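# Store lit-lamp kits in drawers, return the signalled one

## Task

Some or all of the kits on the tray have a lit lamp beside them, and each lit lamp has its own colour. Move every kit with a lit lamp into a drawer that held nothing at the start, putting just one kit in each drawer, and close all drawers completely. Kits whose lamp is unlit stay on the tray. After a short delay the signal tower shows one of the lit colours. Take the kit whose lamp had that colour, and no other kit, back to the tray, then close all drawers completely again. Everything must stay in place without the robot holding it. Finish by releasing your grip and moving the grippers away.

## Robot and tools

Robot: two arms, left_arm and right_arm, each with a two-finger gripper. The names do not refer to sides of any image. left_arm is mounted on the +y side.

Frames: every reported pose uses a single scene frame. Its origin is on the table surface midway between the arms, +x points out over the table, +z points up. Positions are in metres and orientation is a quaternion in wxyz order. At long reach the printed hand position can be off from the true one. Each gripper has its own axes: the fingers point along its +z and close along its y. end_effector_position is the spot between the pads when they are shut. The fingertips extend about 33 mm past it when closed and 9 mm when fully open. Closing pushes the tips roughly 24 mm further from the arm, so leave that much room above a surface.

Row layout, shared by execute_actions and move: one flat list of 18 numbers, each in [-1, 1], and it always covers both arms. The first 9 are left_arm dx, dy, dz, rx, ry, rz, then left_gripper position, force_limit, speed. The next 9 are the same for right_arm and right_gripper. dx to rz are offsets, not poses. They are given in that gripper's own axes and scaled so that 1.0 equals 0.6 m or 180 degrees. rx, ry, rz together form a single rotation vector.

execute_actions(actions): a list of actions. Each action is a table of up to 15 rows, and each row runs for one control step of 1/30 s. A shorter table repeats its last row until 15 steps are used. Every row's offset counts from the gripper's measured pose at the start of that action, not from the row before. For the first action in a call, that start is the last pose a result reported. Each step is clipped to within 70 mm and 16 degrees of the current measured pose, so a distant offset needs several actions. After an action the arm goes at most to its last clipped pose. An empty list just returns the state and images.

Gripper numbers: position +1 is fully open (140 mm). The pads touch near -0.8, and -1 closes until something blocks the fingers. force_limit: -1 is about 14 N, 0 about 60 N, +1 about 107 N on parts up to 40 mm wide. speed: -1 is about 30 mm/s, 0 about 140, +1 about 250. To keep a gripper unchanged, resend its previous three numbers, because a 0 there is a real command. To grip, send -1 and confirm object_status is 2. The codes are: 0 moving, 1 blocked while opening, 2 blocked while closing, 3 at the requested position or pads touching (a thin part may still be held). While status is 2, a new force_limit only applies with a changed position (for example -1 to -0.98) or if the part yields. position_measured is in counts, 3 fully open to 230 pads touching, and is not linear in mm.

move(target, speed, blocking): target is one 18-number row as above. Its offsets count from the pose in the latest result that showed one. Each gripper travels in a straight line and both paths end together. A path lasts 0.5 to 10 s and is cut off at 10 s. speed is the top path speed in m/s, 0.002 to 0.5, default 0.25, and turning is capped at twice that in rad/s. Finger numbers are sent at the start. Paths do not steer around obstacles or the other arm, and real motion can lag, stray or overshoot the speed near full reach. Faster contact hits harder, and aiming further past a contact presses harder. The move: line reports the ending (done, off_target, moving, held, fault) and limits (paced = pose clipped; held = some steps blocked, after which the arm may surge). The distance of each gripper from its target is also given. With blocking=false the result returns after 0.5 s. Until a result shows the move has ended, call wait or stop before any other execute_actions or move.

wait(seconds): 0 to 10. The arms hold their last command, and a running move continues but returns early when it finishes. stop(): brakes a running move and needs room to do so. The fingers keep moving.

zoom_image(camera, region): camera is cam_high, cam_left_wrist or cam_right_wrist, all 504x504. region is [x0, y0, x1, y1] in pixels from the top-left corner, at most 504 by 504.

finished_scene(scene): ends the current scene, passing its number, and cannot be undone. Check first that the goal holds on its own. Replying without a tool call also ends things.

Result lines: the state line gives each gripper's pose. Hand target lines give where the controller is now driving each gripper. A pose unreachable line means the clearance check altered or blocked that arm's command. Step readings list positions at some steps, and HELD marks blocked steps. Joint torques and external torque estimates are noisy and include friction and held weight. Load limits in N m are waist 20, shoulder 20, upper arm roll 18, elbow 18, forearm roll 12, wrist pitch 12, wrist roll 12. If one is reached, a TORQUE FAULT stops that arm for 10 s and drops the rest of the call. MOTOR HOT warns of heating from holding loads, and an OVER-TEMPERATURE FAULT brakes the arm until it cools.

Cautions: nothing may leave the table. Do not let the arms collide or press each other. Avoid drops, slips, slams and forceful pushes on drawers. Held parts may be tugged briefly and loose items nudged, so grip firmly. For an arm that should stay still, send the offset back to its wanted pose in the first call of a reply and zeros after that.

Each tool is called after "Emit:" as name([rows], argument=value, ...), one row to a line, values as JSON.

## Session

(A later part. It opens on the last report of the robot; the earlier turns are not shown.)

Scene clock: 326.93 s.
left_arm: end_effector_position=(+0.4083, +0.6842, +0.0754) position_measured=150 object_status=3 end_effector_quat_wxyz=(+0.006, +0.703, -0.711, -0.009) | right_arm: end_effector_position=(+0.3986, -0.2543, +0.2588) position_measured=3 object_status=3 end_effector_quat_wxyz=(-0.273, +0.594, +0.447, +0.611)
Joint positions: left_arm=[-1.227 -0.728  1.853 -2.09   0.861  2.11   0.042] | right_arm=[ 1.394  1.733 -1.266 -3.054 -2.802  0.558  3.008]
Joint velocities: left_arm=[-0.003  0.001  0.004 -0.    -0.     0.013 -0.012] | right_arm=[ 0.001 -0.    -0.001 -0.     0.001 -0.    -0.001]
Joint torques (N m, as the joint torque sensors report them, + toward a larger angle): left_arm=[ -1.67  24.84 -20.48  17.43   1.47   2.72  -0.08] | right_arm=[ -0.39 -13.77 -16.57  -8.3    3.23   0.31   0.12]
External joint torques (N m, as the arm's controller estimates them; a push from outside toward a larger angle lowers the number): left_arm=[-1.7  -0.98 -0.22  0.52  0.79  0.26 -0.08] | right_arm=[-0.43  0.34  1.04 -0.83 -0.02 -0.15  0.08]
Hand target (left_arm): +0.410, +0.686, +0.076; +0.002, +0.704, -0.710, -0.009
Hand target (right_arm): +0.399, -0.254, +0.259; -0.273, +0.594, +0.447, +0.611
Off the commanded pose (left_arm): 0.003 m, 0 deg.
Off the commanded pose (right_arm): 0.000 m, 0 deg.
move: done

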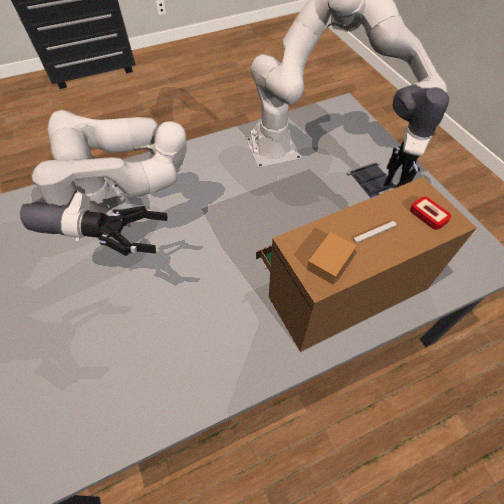

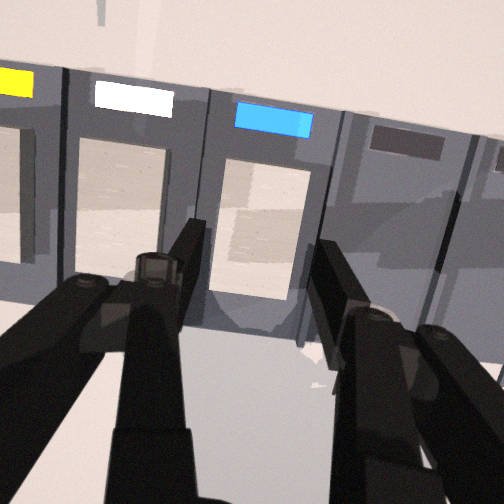

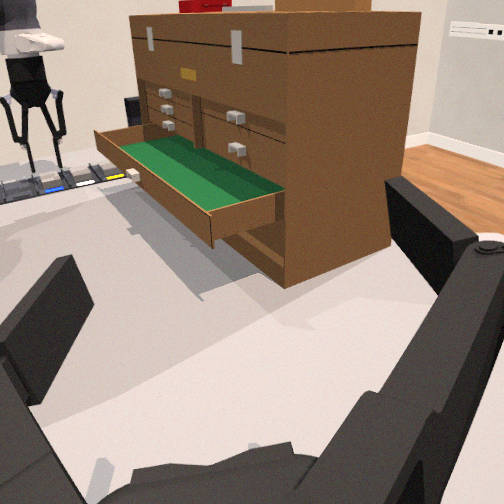

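Emit:
move(target=[0,0,0.039,0,0,0,-0.17,0,0,0,0,0,0,0,0,1,0,0], speed=0.05)

Emit:
move(target=[0,0,0,0,0,0,-1,0,0,0,0,0,0,0,0,1,0,0])

Emit:
move(target=[0,0,-0.33,0,0,0,-1,0,0,0,0,0,0,0,0,1,0,0], speed=0.2)

Scene clock: 329.33 s.
left_arm: end_effector_position=(+0.4069, +0.6847, +0.0530) position_measured=150 object_status=3 end_effector_quat_wxyz=(+0.007, +0.702, -0.712, -0.009) | right_arm: end_effector_position=(+0.3986, -0.2543, +0.2588) position_measured=3 object_status=3 end_effector_quat_wxyz=(-0.273, +0.594, +0.447, +0.611)
Joint positions: left_arm=[-1.261 -0.748  1.908 -2.095  0.891  2.145  0.03 ] | right_arm=[ 1.394  1.733 -1.266 -3.054 -2.802  0.558  3.008]
Joint velocities: left_arm=[-0.007  0.001  0.003 -0.001  0.001  0.015 -0.005] | right_arm=[ 0.001  0.     0.    -0.001 -0.001 -0.001 -0.001]
Joint torques (N m, as the joint torque sensors report them, + toward a larger angle): left_arm=[ -1.73  24.96 -20.52  14.25   1.61   2.8   -0.09] | right_arm=[ -0.33 -13.68 -16.56  -8.09   3.2    0.32   0.13]
External joint torques (N m, as the arm's controller estimates them; a push from outside toward a larger angle lowers the number): left_arm=[-1.66 -2.24 -0.14 -1.97  0.95  0.36 -0.09] | right_arm=[-0.37  0.41  1.01 -0.6  -0.05 -0.14  0.09]
Hand target (left_arm): +0.408, +0.684, +0.052; +0.006, +0.703, -0.712, -0.008
Hand target (right_arm): +0.399, -0.254, +0.259; -0.273, +0.594, +0.447, +0.611
Off the commanded pose (left_arm): 0.001 m, 0 deg.
Off the commanded pose (right_arm): 0.000 m, 0 deg.
move: done

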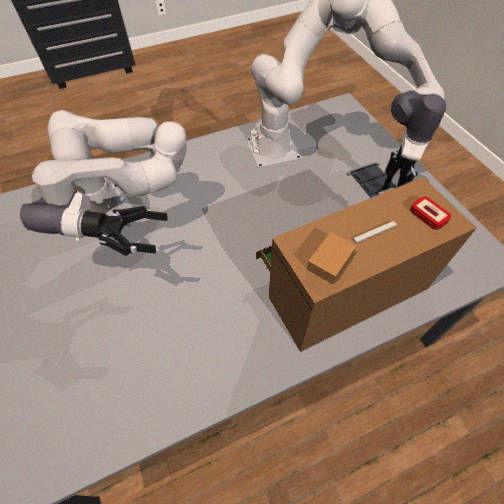

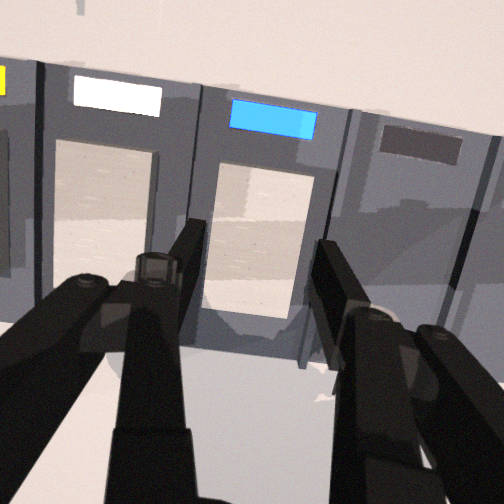

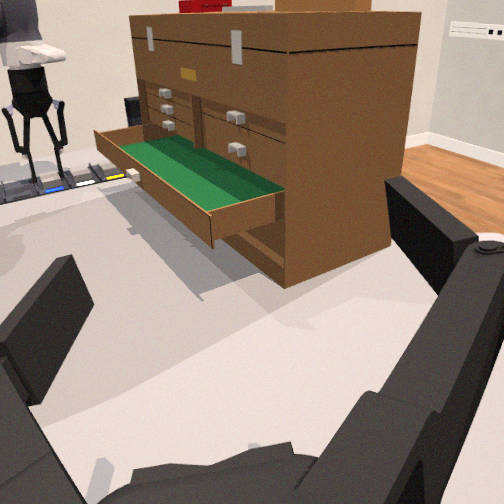

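Scene clock: 329.83 s.
left_arm: end_effector_position=(+0.4073, +0.6847, +0.0534) position_measured=174 object_status=2 end_effector_quat_wxyz=(+0.007, +0.702, -0.712, -0.008) | right_arm: end_effector_position=(+0.3986, -0.2543, +0.2588) position_measured=3 object_status=3 end_effector_quat_wxyz=(-0.273, +0.594, +0.447, +0.611)
Joint positions: left_arm=[-1.261 -0.748  1.908 -2.094  0.891  2.145  0.03 ] | right_arm=[ 1.394  1.733 -1.266 -3.054 -2.802  0.558  3.008]
Joint velocities: left_arm=[ 0.001  0.001  0.001 -0.001  0.001 -0.001 -0.001] | right_arm=[0.001 0.    0.001 0.001 0.    0.    0.   ]
Joint torques (N m, as the joint torque sensors report them, + toward a larger angle): left_arm=[  0.77  25.02 -21.72  14.98   0.47   2.41   0.12] | right_arm=[ -0.43 -13.81 -16.34  -8.33   3.2    0.29   0.13]
External joint torques (N m, as the arm's controller estimates them; a push from outside toward a larger angle lowers the number): left_arm=[ 0.71 -2.08 -1.51 -1.25 -0.19 -0.03  0.12] | right_arm=[-0.43  0.26  1.18 -0.86 -0.03 -0.18  0.09]
Hand target (left_arm): +0.407, +0.685, +0.053; +0.007, +0.702, -0.712, -0.009
Hand target (right_arm): +0.399, -0.254, +0.259; -0.273, +0.594, +0.447, +0.611
Off the commanded pose (left_arm): 0.001 m, 0 deg.
Off the commanded pose (right_arm): 0.000 m, 0 deg.
move: done

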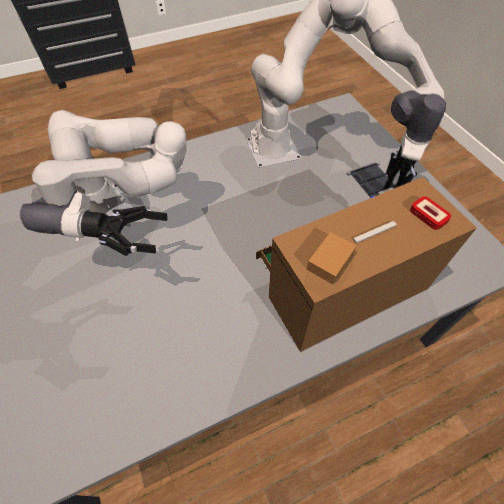

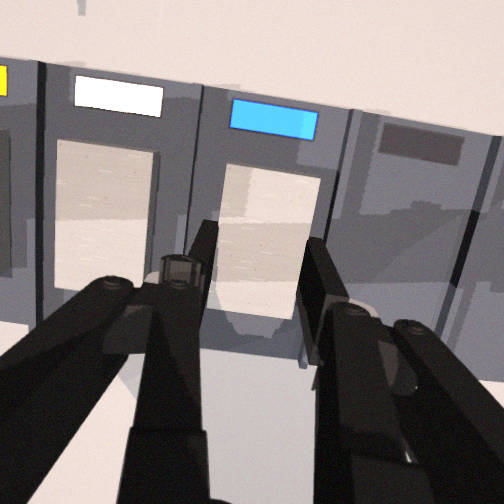

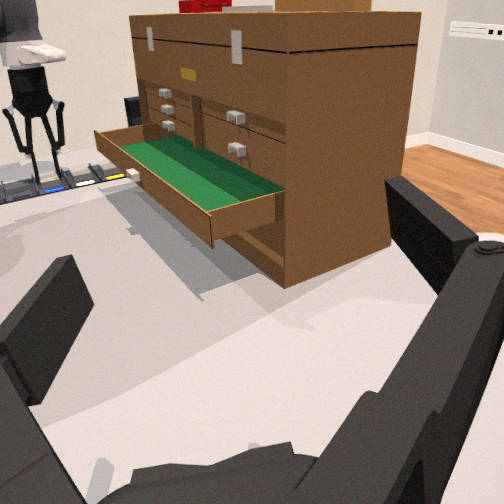

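Scene clock: 331.53 s.
left_arm: end_effector_position=(+0.4101, +0.6863, +0.2497) position_measured=174 object_status=2 end_effector_quat_wxyz=(+0.007, +0.705, -0.709, -0.011) | right_arm: end_effector_position=(+0.3986, -0.2543, +0.2588) position_measured=3 object_status=3 end_effector_quat_wxyz=(-0.273, +0.594, +0.447, +0.611)
Joint positions: left_arm=[-1.054 -0.62   1.516 -1.892  0.647  1.775  0.154] | right_arm=[ 1.394  1.733 -1.266 -3.054 -2.802  0.558  3.008]
Joint velocities: left_arm=[-0.    -0.004 -0.002  0.001 -0.001 -0.013  0.009] | right_arm=[-0.001 -0.     0.     0.001 -0.     0.001  0.   ]
Joint torques (N m, as the joint torque sensors report them, + toward a larger angle): left_arm=[  2.64  15.88 -21.56  20.68   0.02   2.04   0.38] | right_arm=[ -0.35 -13.78 -16.66  -8.34   3.19   0.31   0.15]
External joint torques (N m, as the arm's controller estimates them; a push from outside toward a larger angle lowers the number): left_arm=[ 2.7  -2.48 -2.83  0.73 -0.77 -0.4   0.38] | right_arm=[-0.32  0.33  0.89 -0.85 -0.04 -0.17  0.11]
Hand target (left_arm): +0.409, +0.687, +0.251; +0.009, +0.704, -0.710, -0.009
Hand target (right_arm): +0.399, -0.254, +0.259; -0.273, +0.594, +0.447, +0.611
Off the commanded pose (left_arm): 0.003 m, 0 deg.
Off the commanded pose (right_arm): 0.000 m, 0 deg.
move: done

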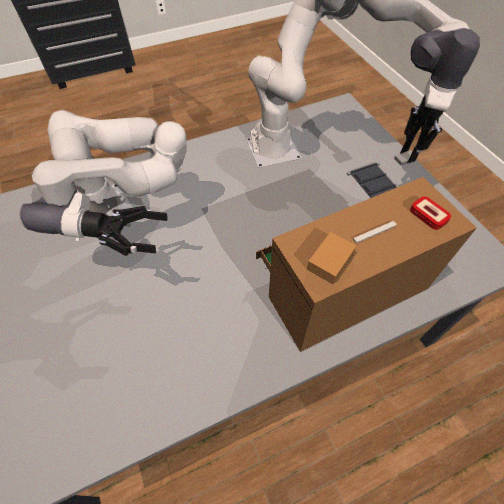

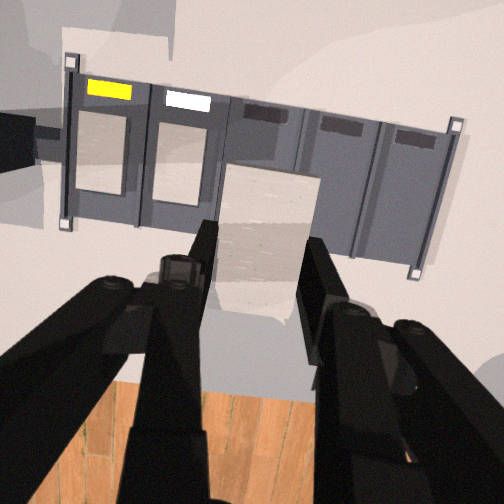

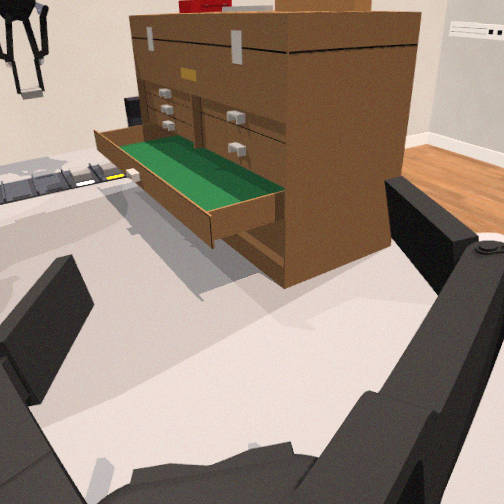

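Emit:
move(target=[0.635,-0.19,0.017,0.03,-0.03,0.5,-1,0,0,0,0,0,0,0,0,1,0,0])

Scene clock: 336.60 s.
left_arm: end_effector_position=(+0.5232, +0.3026, +0.2468) position_measured=174 object_status=2 end_effector_quat_wxyz=(+0.058, -0.006, +0.998, -0.004) | right_arm: end_effector_position=(+0.3986, -0.2543, +0.2588) position_measured=3 object_status=3 end_effector_quat_wxyz=(-0.273, +0.594, +0.447, +0.611)
Joint positions: left_arm=[-1.721 -0.897  1.372 -1.976  0.951  1.766  0.826] | right_arm=[ 1.394  1.733 -1.266 -3.054 -2.802  0.558  3.008]
Joint velocities: left_arm=[-0.001  0.     0.001  0.001 -0.001 -0.001  0.03 ] | right_arm=[ 0.001 -0.002 -0.     0.001 -0.001 -0.     0.001]
Joint torques (N m, as the joint torque sensors report them, + toward a larger angle): left_arm=[ -1.25  17.67 -25.6   17.37   1.66   2.39   0.29] | right_arm=[ -0.29 -13.79 -16.4   -8.34   3.22   0.32   0.12]
External joint torques (N m, as the arm's controller estimates them; a push from outside toward a larger angle lowers the number): left_arm=[-1.19 -3.08 -0.8   1.59  0.75 -0.27  0.29] | right_arm=[-0.37  0.31  1.17 -0.91 -0.01 -0.14  0.08]
Hand target (left_arm): +0.524, +0.304, +0.247; +0.058, +0.000, +0.998, -0.002
Hand target (right_arm): +0.399, -0.254, +0.259; -0.273, +0.594, +0.447, +0.611
Off the commanded pose (left_arm): 0.012 m, 2 deg.
Off the commanded pose (right_arm): 0.000 m, 0 deg.
move: off_target (left_arm)

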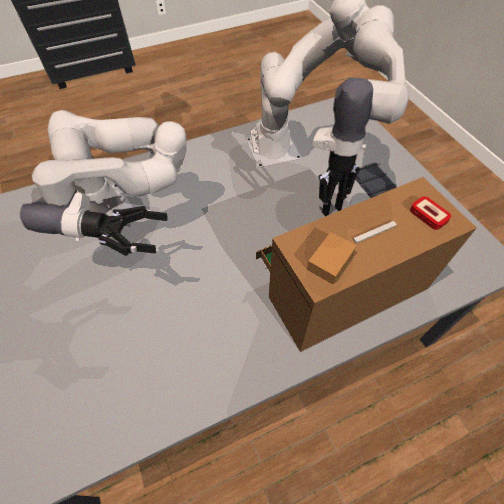

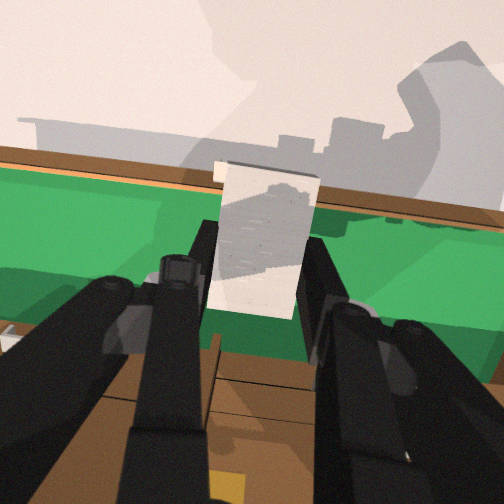

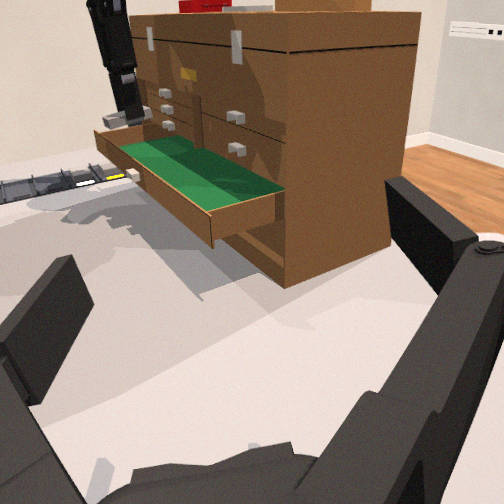

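Emit:
move(target=[-0.04,0.02,0.097,0,0,0,-1,0,0,0,0,0,0,0,0,1,0,0], speed=0.08)

Emit:
zoom_image(camera="cam_right_wrist", region=[70,40,230,200])

Scene clock: 339.63 s.
left_arm: end_effector_position=(+0.5502, +0.3143, +0.1929) position_measured=174 object_status=2 end_effector_quat_wxyz=(+0.054, -0.008, +0.998, -0.002) | right_arm: end_effector_position=(+0.3986, -0.2543, +0.2588) position_measured=3 object_status=3 end_effector_quat_wxyz=(-0.273, +0.594, +0.447, +0.611)
Joint positions: left_arm=[-1.804 -0.933  1.519 -1.949  1.024  1.838  0.835] | right_arm=[ 1.394  1.733 -1.266 -3.054 -2.802  0.558  3.008]
Joint velocities: left_arm=[-0.002 -0.004  0.     0.001  0.008  0.002  0.001] | right_arm=[ 0.001  0.001  0.001 -0.001 -0.001  0.     0.001]
Joint torques (N m, as the joint torque sensors report them, + toward a larger angle): left_arm=[ -1.86  20.35 -24.45  15.22   2.2    3.98   0.36] | right_arm=[ -0.53 -13.65 -16.48  -8.1    3.19   0.33   0.14]
External joint torques (N m, as the arm's controller estimates them; a push from outside toward a larger angle lowers the number): left_arm=[-1.85 -4.47  1.38  0.53  1.31  1.35  0.36] | right_arm=[-0.57  0.43  1.09 -0.58 -0.06 -0.13  0.1 ]
Hand target (left_arm): +0.553, +0.314, +0.191; +0.058, -0.006, +0.998, -0.004
Hand target (right_arm): +0.399, -0.254, +0.259; -0.273, +0.594, +0.447, +0.611
Off the commanded pose (left_arm): 0.004 m, 0 deg.
Off the commanded pose (right_arm): 0.000 m, 0 deg.
move: off_target (left_arm)

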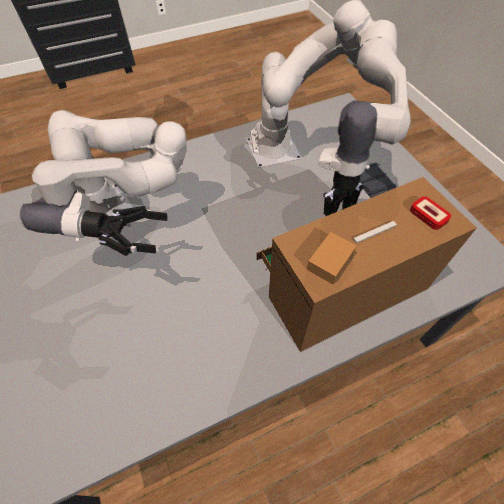

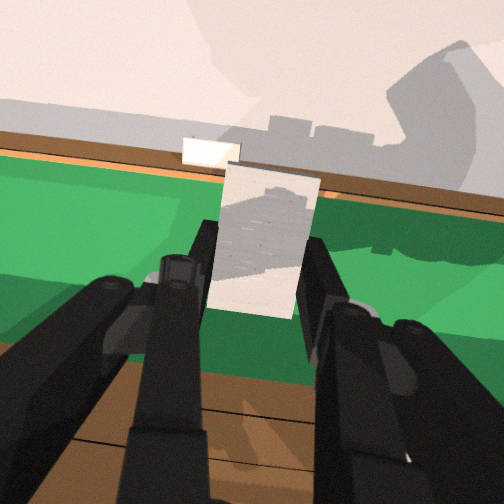

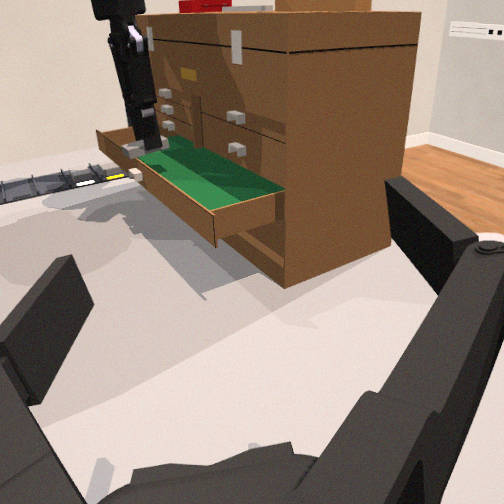

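Region (70, 40, 230, 200) of cam_right_wrist's 504x504 image, scaled by 3.150, with more detail than that image has.

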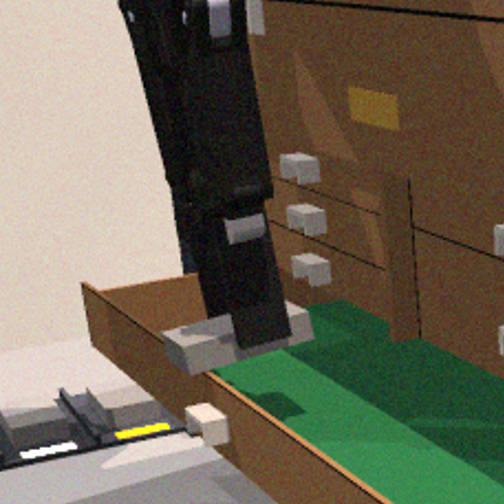

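Emit:
move(target=[-0.028,0,-0.015,0,-0.04,0,-1,0,0,0,0,0,0,0,0,1,0,0], speed=0.05)

Emit:
zoom_image(camera="cam_right_wrist", region=[70,40,230,200])

Scene clock: 343.07 s.
left_arm: end_effector_position=(+0.5645, +0.3148, +0.2018) position_measured=174 object_status=2 end_effector_quat_wxyz=(+0.113, -0.005, +0.994, -0.002) | right_arm: end_effector_position=(+0.3986, -0.2543, +0.2588) position_measured=3 object_status=3 end_effector_quat_wxyz=(-0.273, +0.594, +0.447, +0.611)
Joint positions: left_arm=[-1.738 -0.929  1.484 -2.026  1.109  1.941  0.795] | right_arm=[ 1.394  1.733 -1.266 -3.054 -2.802  0.558  3.008]
Joint velocities: left_arm=[ 0.002  0.002  0.    -0.003  0.004  0.014 -0.015] | right_arm=[ 0.001  0.     0.001 -0.001  0.001 -0.    -0.   ]
Joint torques (N m, as the joint torque sensors report them, + toward a larger angle): left_arm=[  2.15  22.43 -28.46  13.83   1.89   3.35  -0.05] | right_arm=[ -0.35 -13.62 -16.64  -8.22   3.2    0.31   0.15]
External joint torques (N m, as the arm's controller estimates them; a push from outside toward a larger angle lowers the number): left_arm=[ 2.17 -0.17 -2.74 -1.12  0.92  0.57 -0.04] | right_arm=[-0.36  0.46  0.93 -0.72 -0.05 -0.15  0.11]
Hand target (left_arm): +0.566, +0.315, +0.204; +0.117, -0.008, +0.993, -0.002
Hand target (right_arm): +0.399, -0.254, +0.259; -0.273, +0.594, +0.447, +0.611
Off the commanded pose (left_arm): 0.002 m, 1 deg.
Off the commanded pose (right_arm): 0.000 m, 0 deg.
move: done

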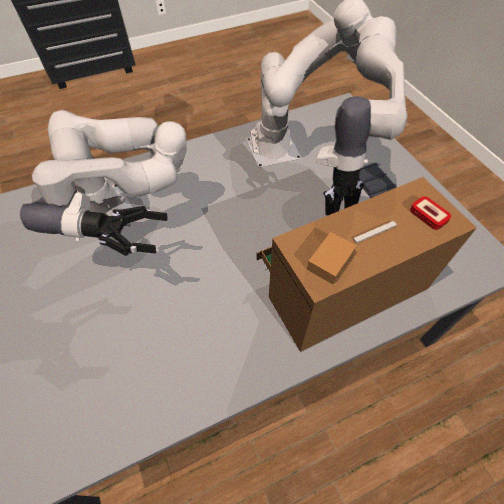

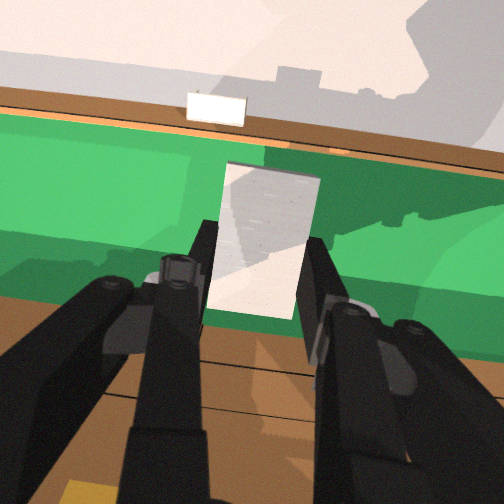

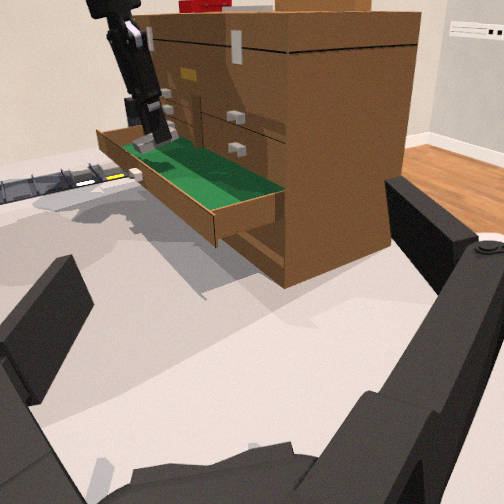

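Region (70, 40, 230, 200) of cam_right_wrist's 504x504 image, scaled by 3.150, with more detail than that image has.

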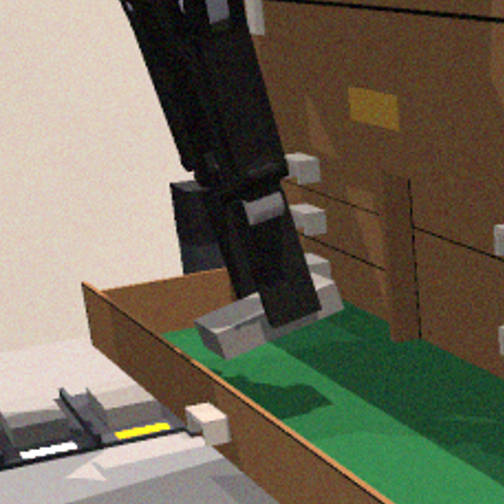

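Emit:
move(target=[0.018,0,0.047,0,0,0,-1,0,0,0,0,0,0,0,0,1,0,0], speed=0.04)

Emit:
zoom_image(camera="cam_right_wrist", region=[70,40,230,200])

Scene clock: 346.10 s.
left_arm: end_effector_position=(+0.5602, +0.3164, +0.1728) position_measured=174 object_status=2 end_effector_quat_wxyz=(+0.111, -0.005, +0.994, -0.001) | right_arm: end_effector_position=(+0.3986, -0.2543, +0.2588) position_measured=3 object_status=3 end_effector_quat_wxyz=(-0.273, +0.594, +0.447, +0.611)
Joint positions: left_arm=[-1.738 -0.936  1.531 -2.067  1.144  1.992  0.775] | right_arm=[ 1.394  1.733 -1.266 -3.054 -2.802  0.558  3.008]
Joint velocities: left_arm=[ 0.    -0.001  0.006 -0.004 -0.001  0.011 -0.008] | right_arm=[ 0.001 -0.001  0.001 -0.002  0.     0.    -0.001]
Joint torques (N m, as the joint torque sensors report them, + toward a larger angle): left_arm=[ -1.26  21.39 -25.86  13.07   1.67   3.19  -0.05] | right_arm=[ -0.29 -13.69 -16.42  -8.25   3.18   0.3    0.13]
External joint torques (N m, as the arm's controller estimates them; a push from outside toward a larger angle lowers the number): left_arm=[-1.23 -1.44  0.01 -1.61  0.73  0.4  -0.04] | right_arm=[-0.28  0.41  1.14 -0.73 -0.06 -0.17  0.09]
Hand target (left_arm): +0.560, +0.314, +0.172; +0.113, -0.005, +0.994, -0.002
Hand target (right_arm): +0.399, -0.254, +0.259; -0.273, +0.594, +0.447, +0.611
Off the commanded pose (left_arm): 0.002 m, 0 deg.
Off the commanded pose (right_arm): 0.000 m, 0 deg.
move: done

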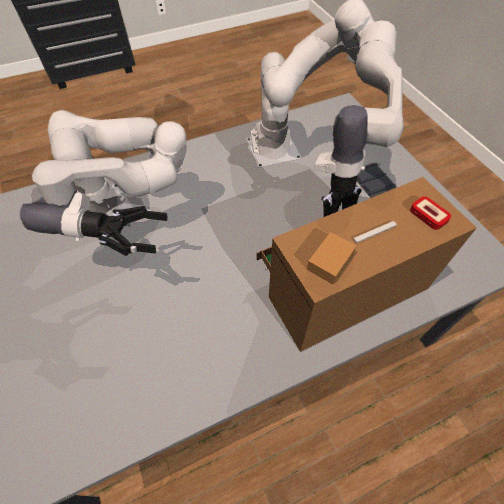

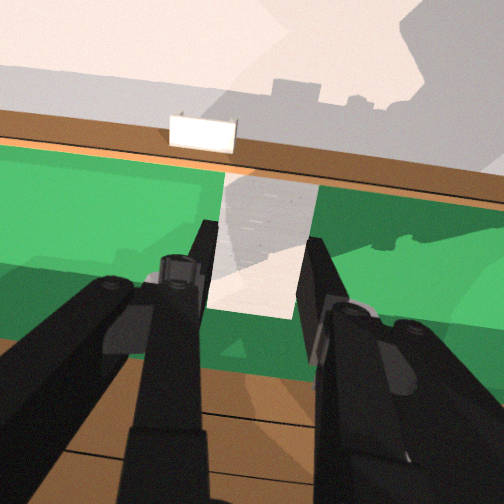

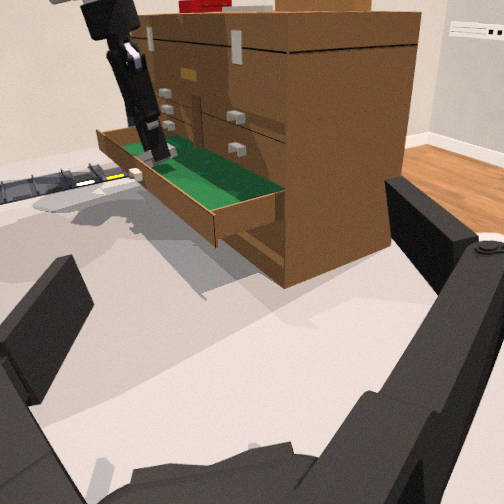

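Region (70, 40, 230, 200) of cam_right_wrist's 504x504 image, scaled by 3.150, with more detail than that image has.

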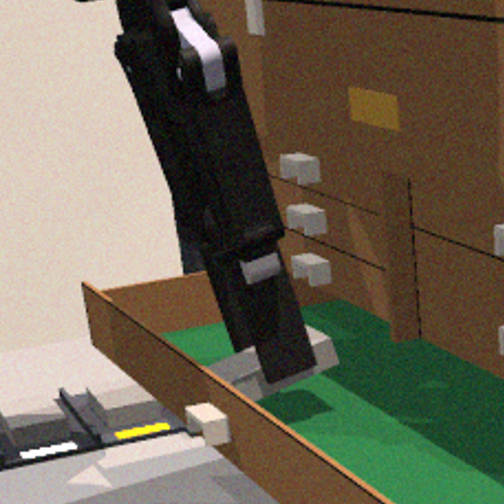

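Emit:
move(target=[0.004,0,0.017,0,0.02,0,-1,0,0,0,0,0,0,0,0,1,0,0], speed=0.03)

Emit:
move(target=[0,0,0,0,0,0,-0.17,0,-0.5,0,0,0,0,0,0,1,0,0])

Emit:
move(target=[0.02,0,-0.085,0,0,0,-0.17,0,0,0,0,0,0,0,0,1,0,0], speed=0.1)

Emit:
zoom_image(camera="cam_right_wrist", region=[70,40,230,200])

Scene clock: 349.23 s.
left_arm: end_effector_position=(+0.5619, +0.3162, +0.1639) position_measured=174 object_status=2 end_effector_quat_wxyz=(+0.085, -0.008, +0.996, -0.002) | right_arm: end_effector_position=(+0.3986, -0.2543, +0.2588) position_measured=3 object_status=3 end_effector_quat_wxyz=(-0.273, +0.594, +0.447, +0.611)
Joint positions: left_arm=[-1.795 -0.949  1.568 -2.009  1.113  1.945  0.796] | right_arm=[ 1.394  1.733 -1.266 -3.054 -2.802  0.558  3.008]
Joint velocities: left_arm=[-0.006 -0.004  0.001  0.008 -0.002 -0.009  0.014] | right_arm=[ 0.002 -0.    -0.002 -0.    -0.001 -0.    -0.   ]
Joint torques (N m, as the joint torque sensors report them, + toward a larger angle): left_arm=[ -1.08  21.6  -26.79  14.89  -0.47   2.01   0.27] | right_arm=[ -0.29 -13.7  -16.52  -8.43   3.21   0.3    0.14]
External joint torques (N m, as the arm's controller estimates them; a push from outside toward a larger angle lowers the number): left_arm=[-1.21 -3.23 -0.67  0.59 -1.38 -0.68  0.28] | right_arm=[-0.38  0.41  1.08 -0.96 -0.04 -0.15  0.11]
Hand target (left_arm): +0.560, +0.316, +0.162; +0.080, -0.005, +0.997, -0.001
Hand target (right_arm): +0.399, -0.254, +0.259; -0.273, +0.594, +0.447, +0.611
Off the commanded pose (left_arm): 0.002 m, 1 deg.
Off the commanded pose (right_arm): 0.000 m, 0 deg.
move: done

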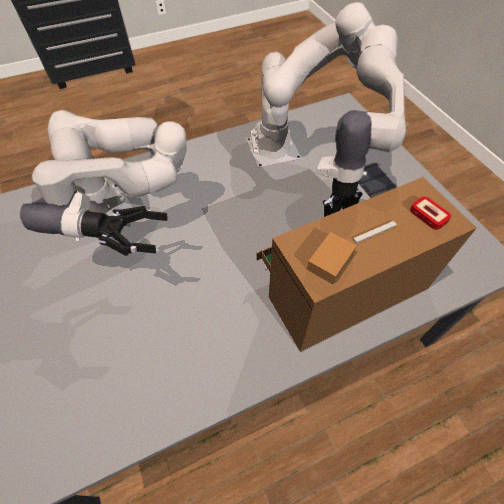

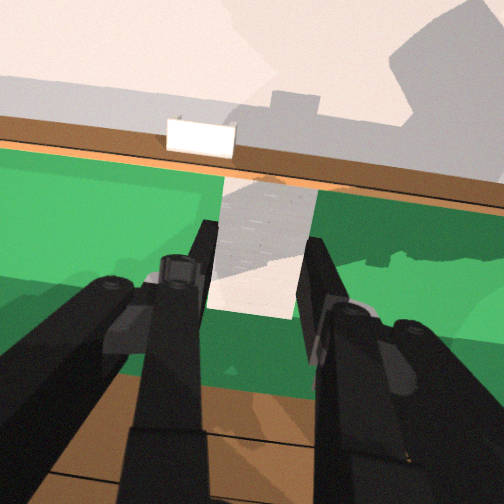

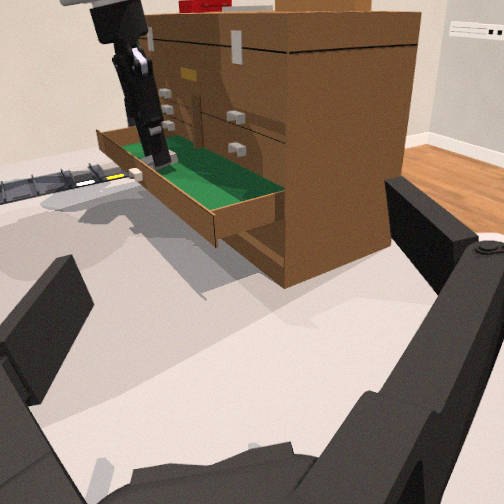

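Scene clock: 349.73 s.
left_arm: end_effector_position=(+0.5619, +0.3162, +0.1639) position_measured=150 object_status=3 end_effector_quat_wxyz=(+0.085, -0.008, +0.996, -0.002) | right_arm: end_effector_position=(+0.3986, -0.2543, +0.2588) position_measured=3 object_status=3 end_effector_quat_wxyz=(-0.273, +0.594, +0.447, +0.611)
Joint positions: left_arm=[-1.795 -0.949  1.568 -2.009  1.113  1.945  0.796] | right_arm=[ 1.394  1.733 -1.266 -3.054 -2.802  0.558  3.008]
Joint velocities: left_arm=[-0.     0.001  0.001  0.     0.     0.    -0.   ] | right_arm=[ 0.     0.     0.     0.001 -0.     0.001  0.   ]
Joint torques (N m, as the joint torque sensors report them, + toward a larger angle): left_arm=[  0.34  22.71 -27.77  14.29   0.77   2.7    0.12] | right_arm=[ -0.27 -13.89 -16.73  -8.23   3.21   0.3    0.15]
External joint torques (N m, as the arm's controller estimates them; a push from outside toward a larger angle lowers the number): left_arm=[ 0.35 -2.22 -1.54 -0.05 -0.16 -0.02  0.12] | right_arm=[-0.32  0.19  0.81 -0.82 -0.02 -0.16  0.11]
Hand target (left_arm): +0.562, +0.316, +0.164; +0.085, -0.008, +0.996, -0.002
Hand target (right_arm): +0.399, -0.254, +0.259; -0.273, +0.594, +0.447, +0.611
Off the commanded pose (left_arm): 0.000 m, 0 deg.
Off the commanded pose (right_arm): 0.000 m, 0 deg.
move: done

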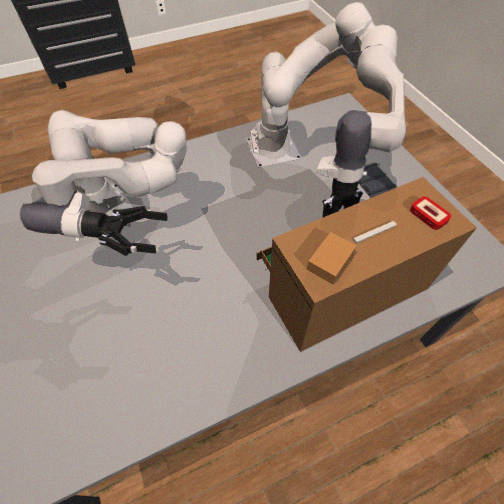

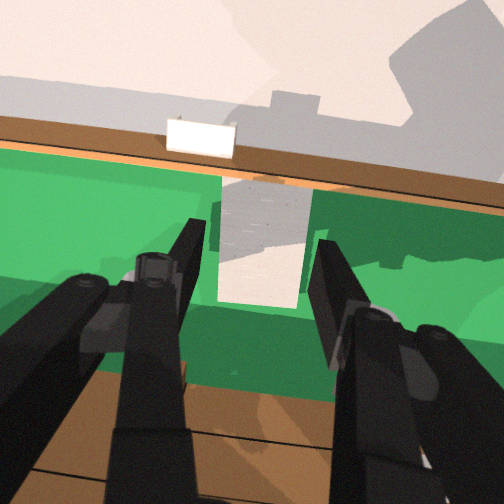

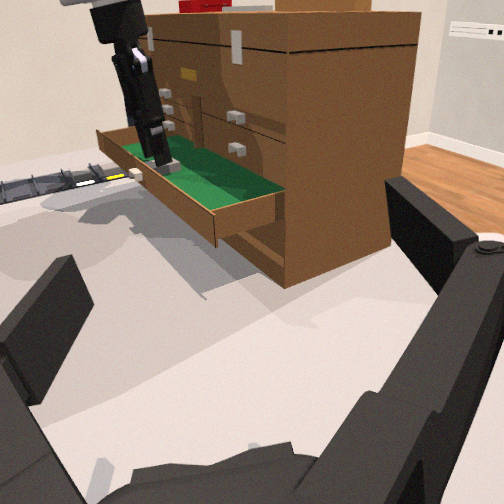

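Scene clock: 350.77 s.
left_arm: end_effector_position=(+0.5441, +0.3169, +0.2128) position_measured=150 object_status=3 end_effector_quat_wxyz=(+0.087, -0.010, +0.996, -0.002) | right_arm: end_effector_position=(+0.3986, -0.2543, +0.2588) position_measured=3 object_status=3 end_effector_quat_wxyz=(-0.273, +0.594, +0.447, +0.611)
Joint positions: left_arm=[-1.712 -0.923  1.439 -2.026  1.05   1.874  0.805] | right_arm=[ 1.394  1.733 -1.266 -3.054 -2.802  0.558  3.008]
Joint velocities: left_arm=[ 0.001  0.001 -0.002 -0.002  0.001 -0.011  0.001] | right_arm=[ 0.    -0.     0.001 -0.     0.001  0.     0.   ]
Joint torques (N m, as the joint torque sensors report them, + toward a larger angle): left_arm=[  1.62  19.63 -28.12  13.47  -0.24   2.38   0.28] | right_arm=[ -0.58 -13.89 -16.4   -8.05   3.18   0.35   0.15]
External joint torques (N m, as the arm's controller estimates them; a push from outside toward a larger angle lowers the number): left_arm=[ 1.74 -2.02 -2.63 -1.7  -1.2  -0.36  0.28] | right_arm=[-0.59  0.21  1.17 -0.57 -0.06 -0.12  0.11]
Hand target (left_arm): +0.542, +0.317, +0.212; +0.084, -0.008, +0.996, -0.001
Hand target (right_arm): +0.399, -0.254, +0.259; -0.273, +0.594, +0.447, +0.611
Off the commanded pose (left_arm): 0.003 m, 0 deg.
Off the commanded pose (right_arm): 0.000 m, 0 deg.
move: done

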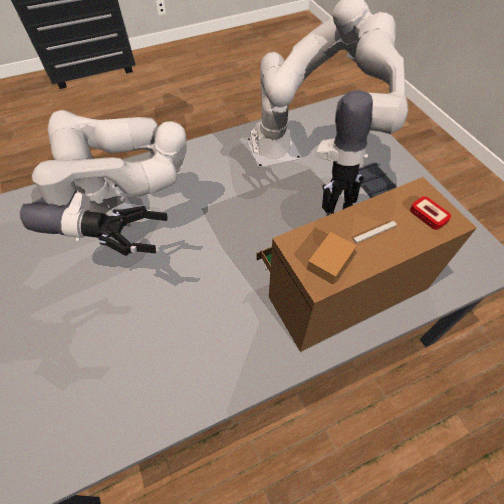

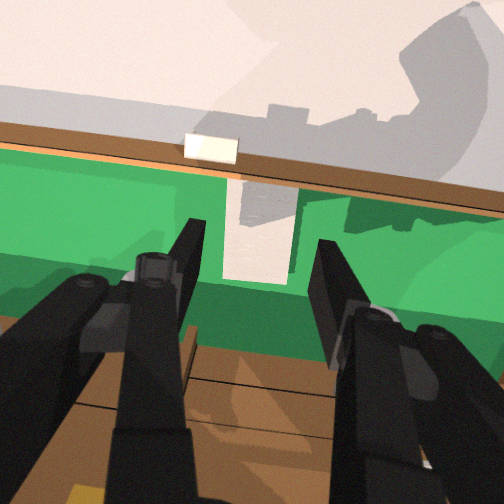

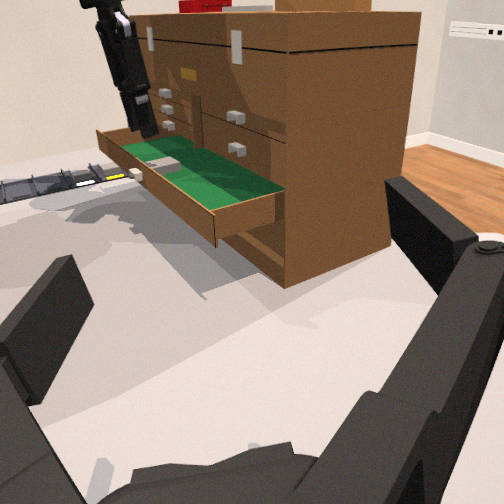

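Region (70, 40, 230, 200) of cam_right_wrist's 504x504 image, scaled by 3.150, with more detail than that image has.

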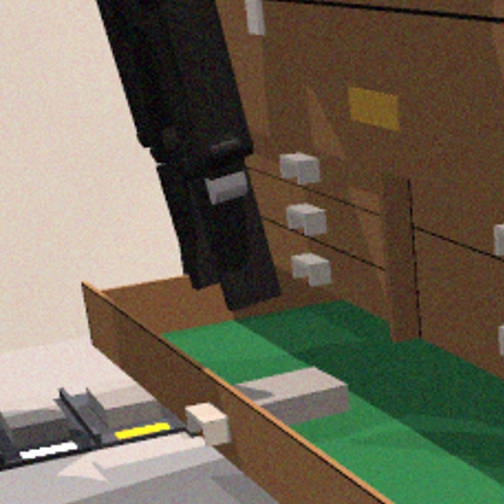

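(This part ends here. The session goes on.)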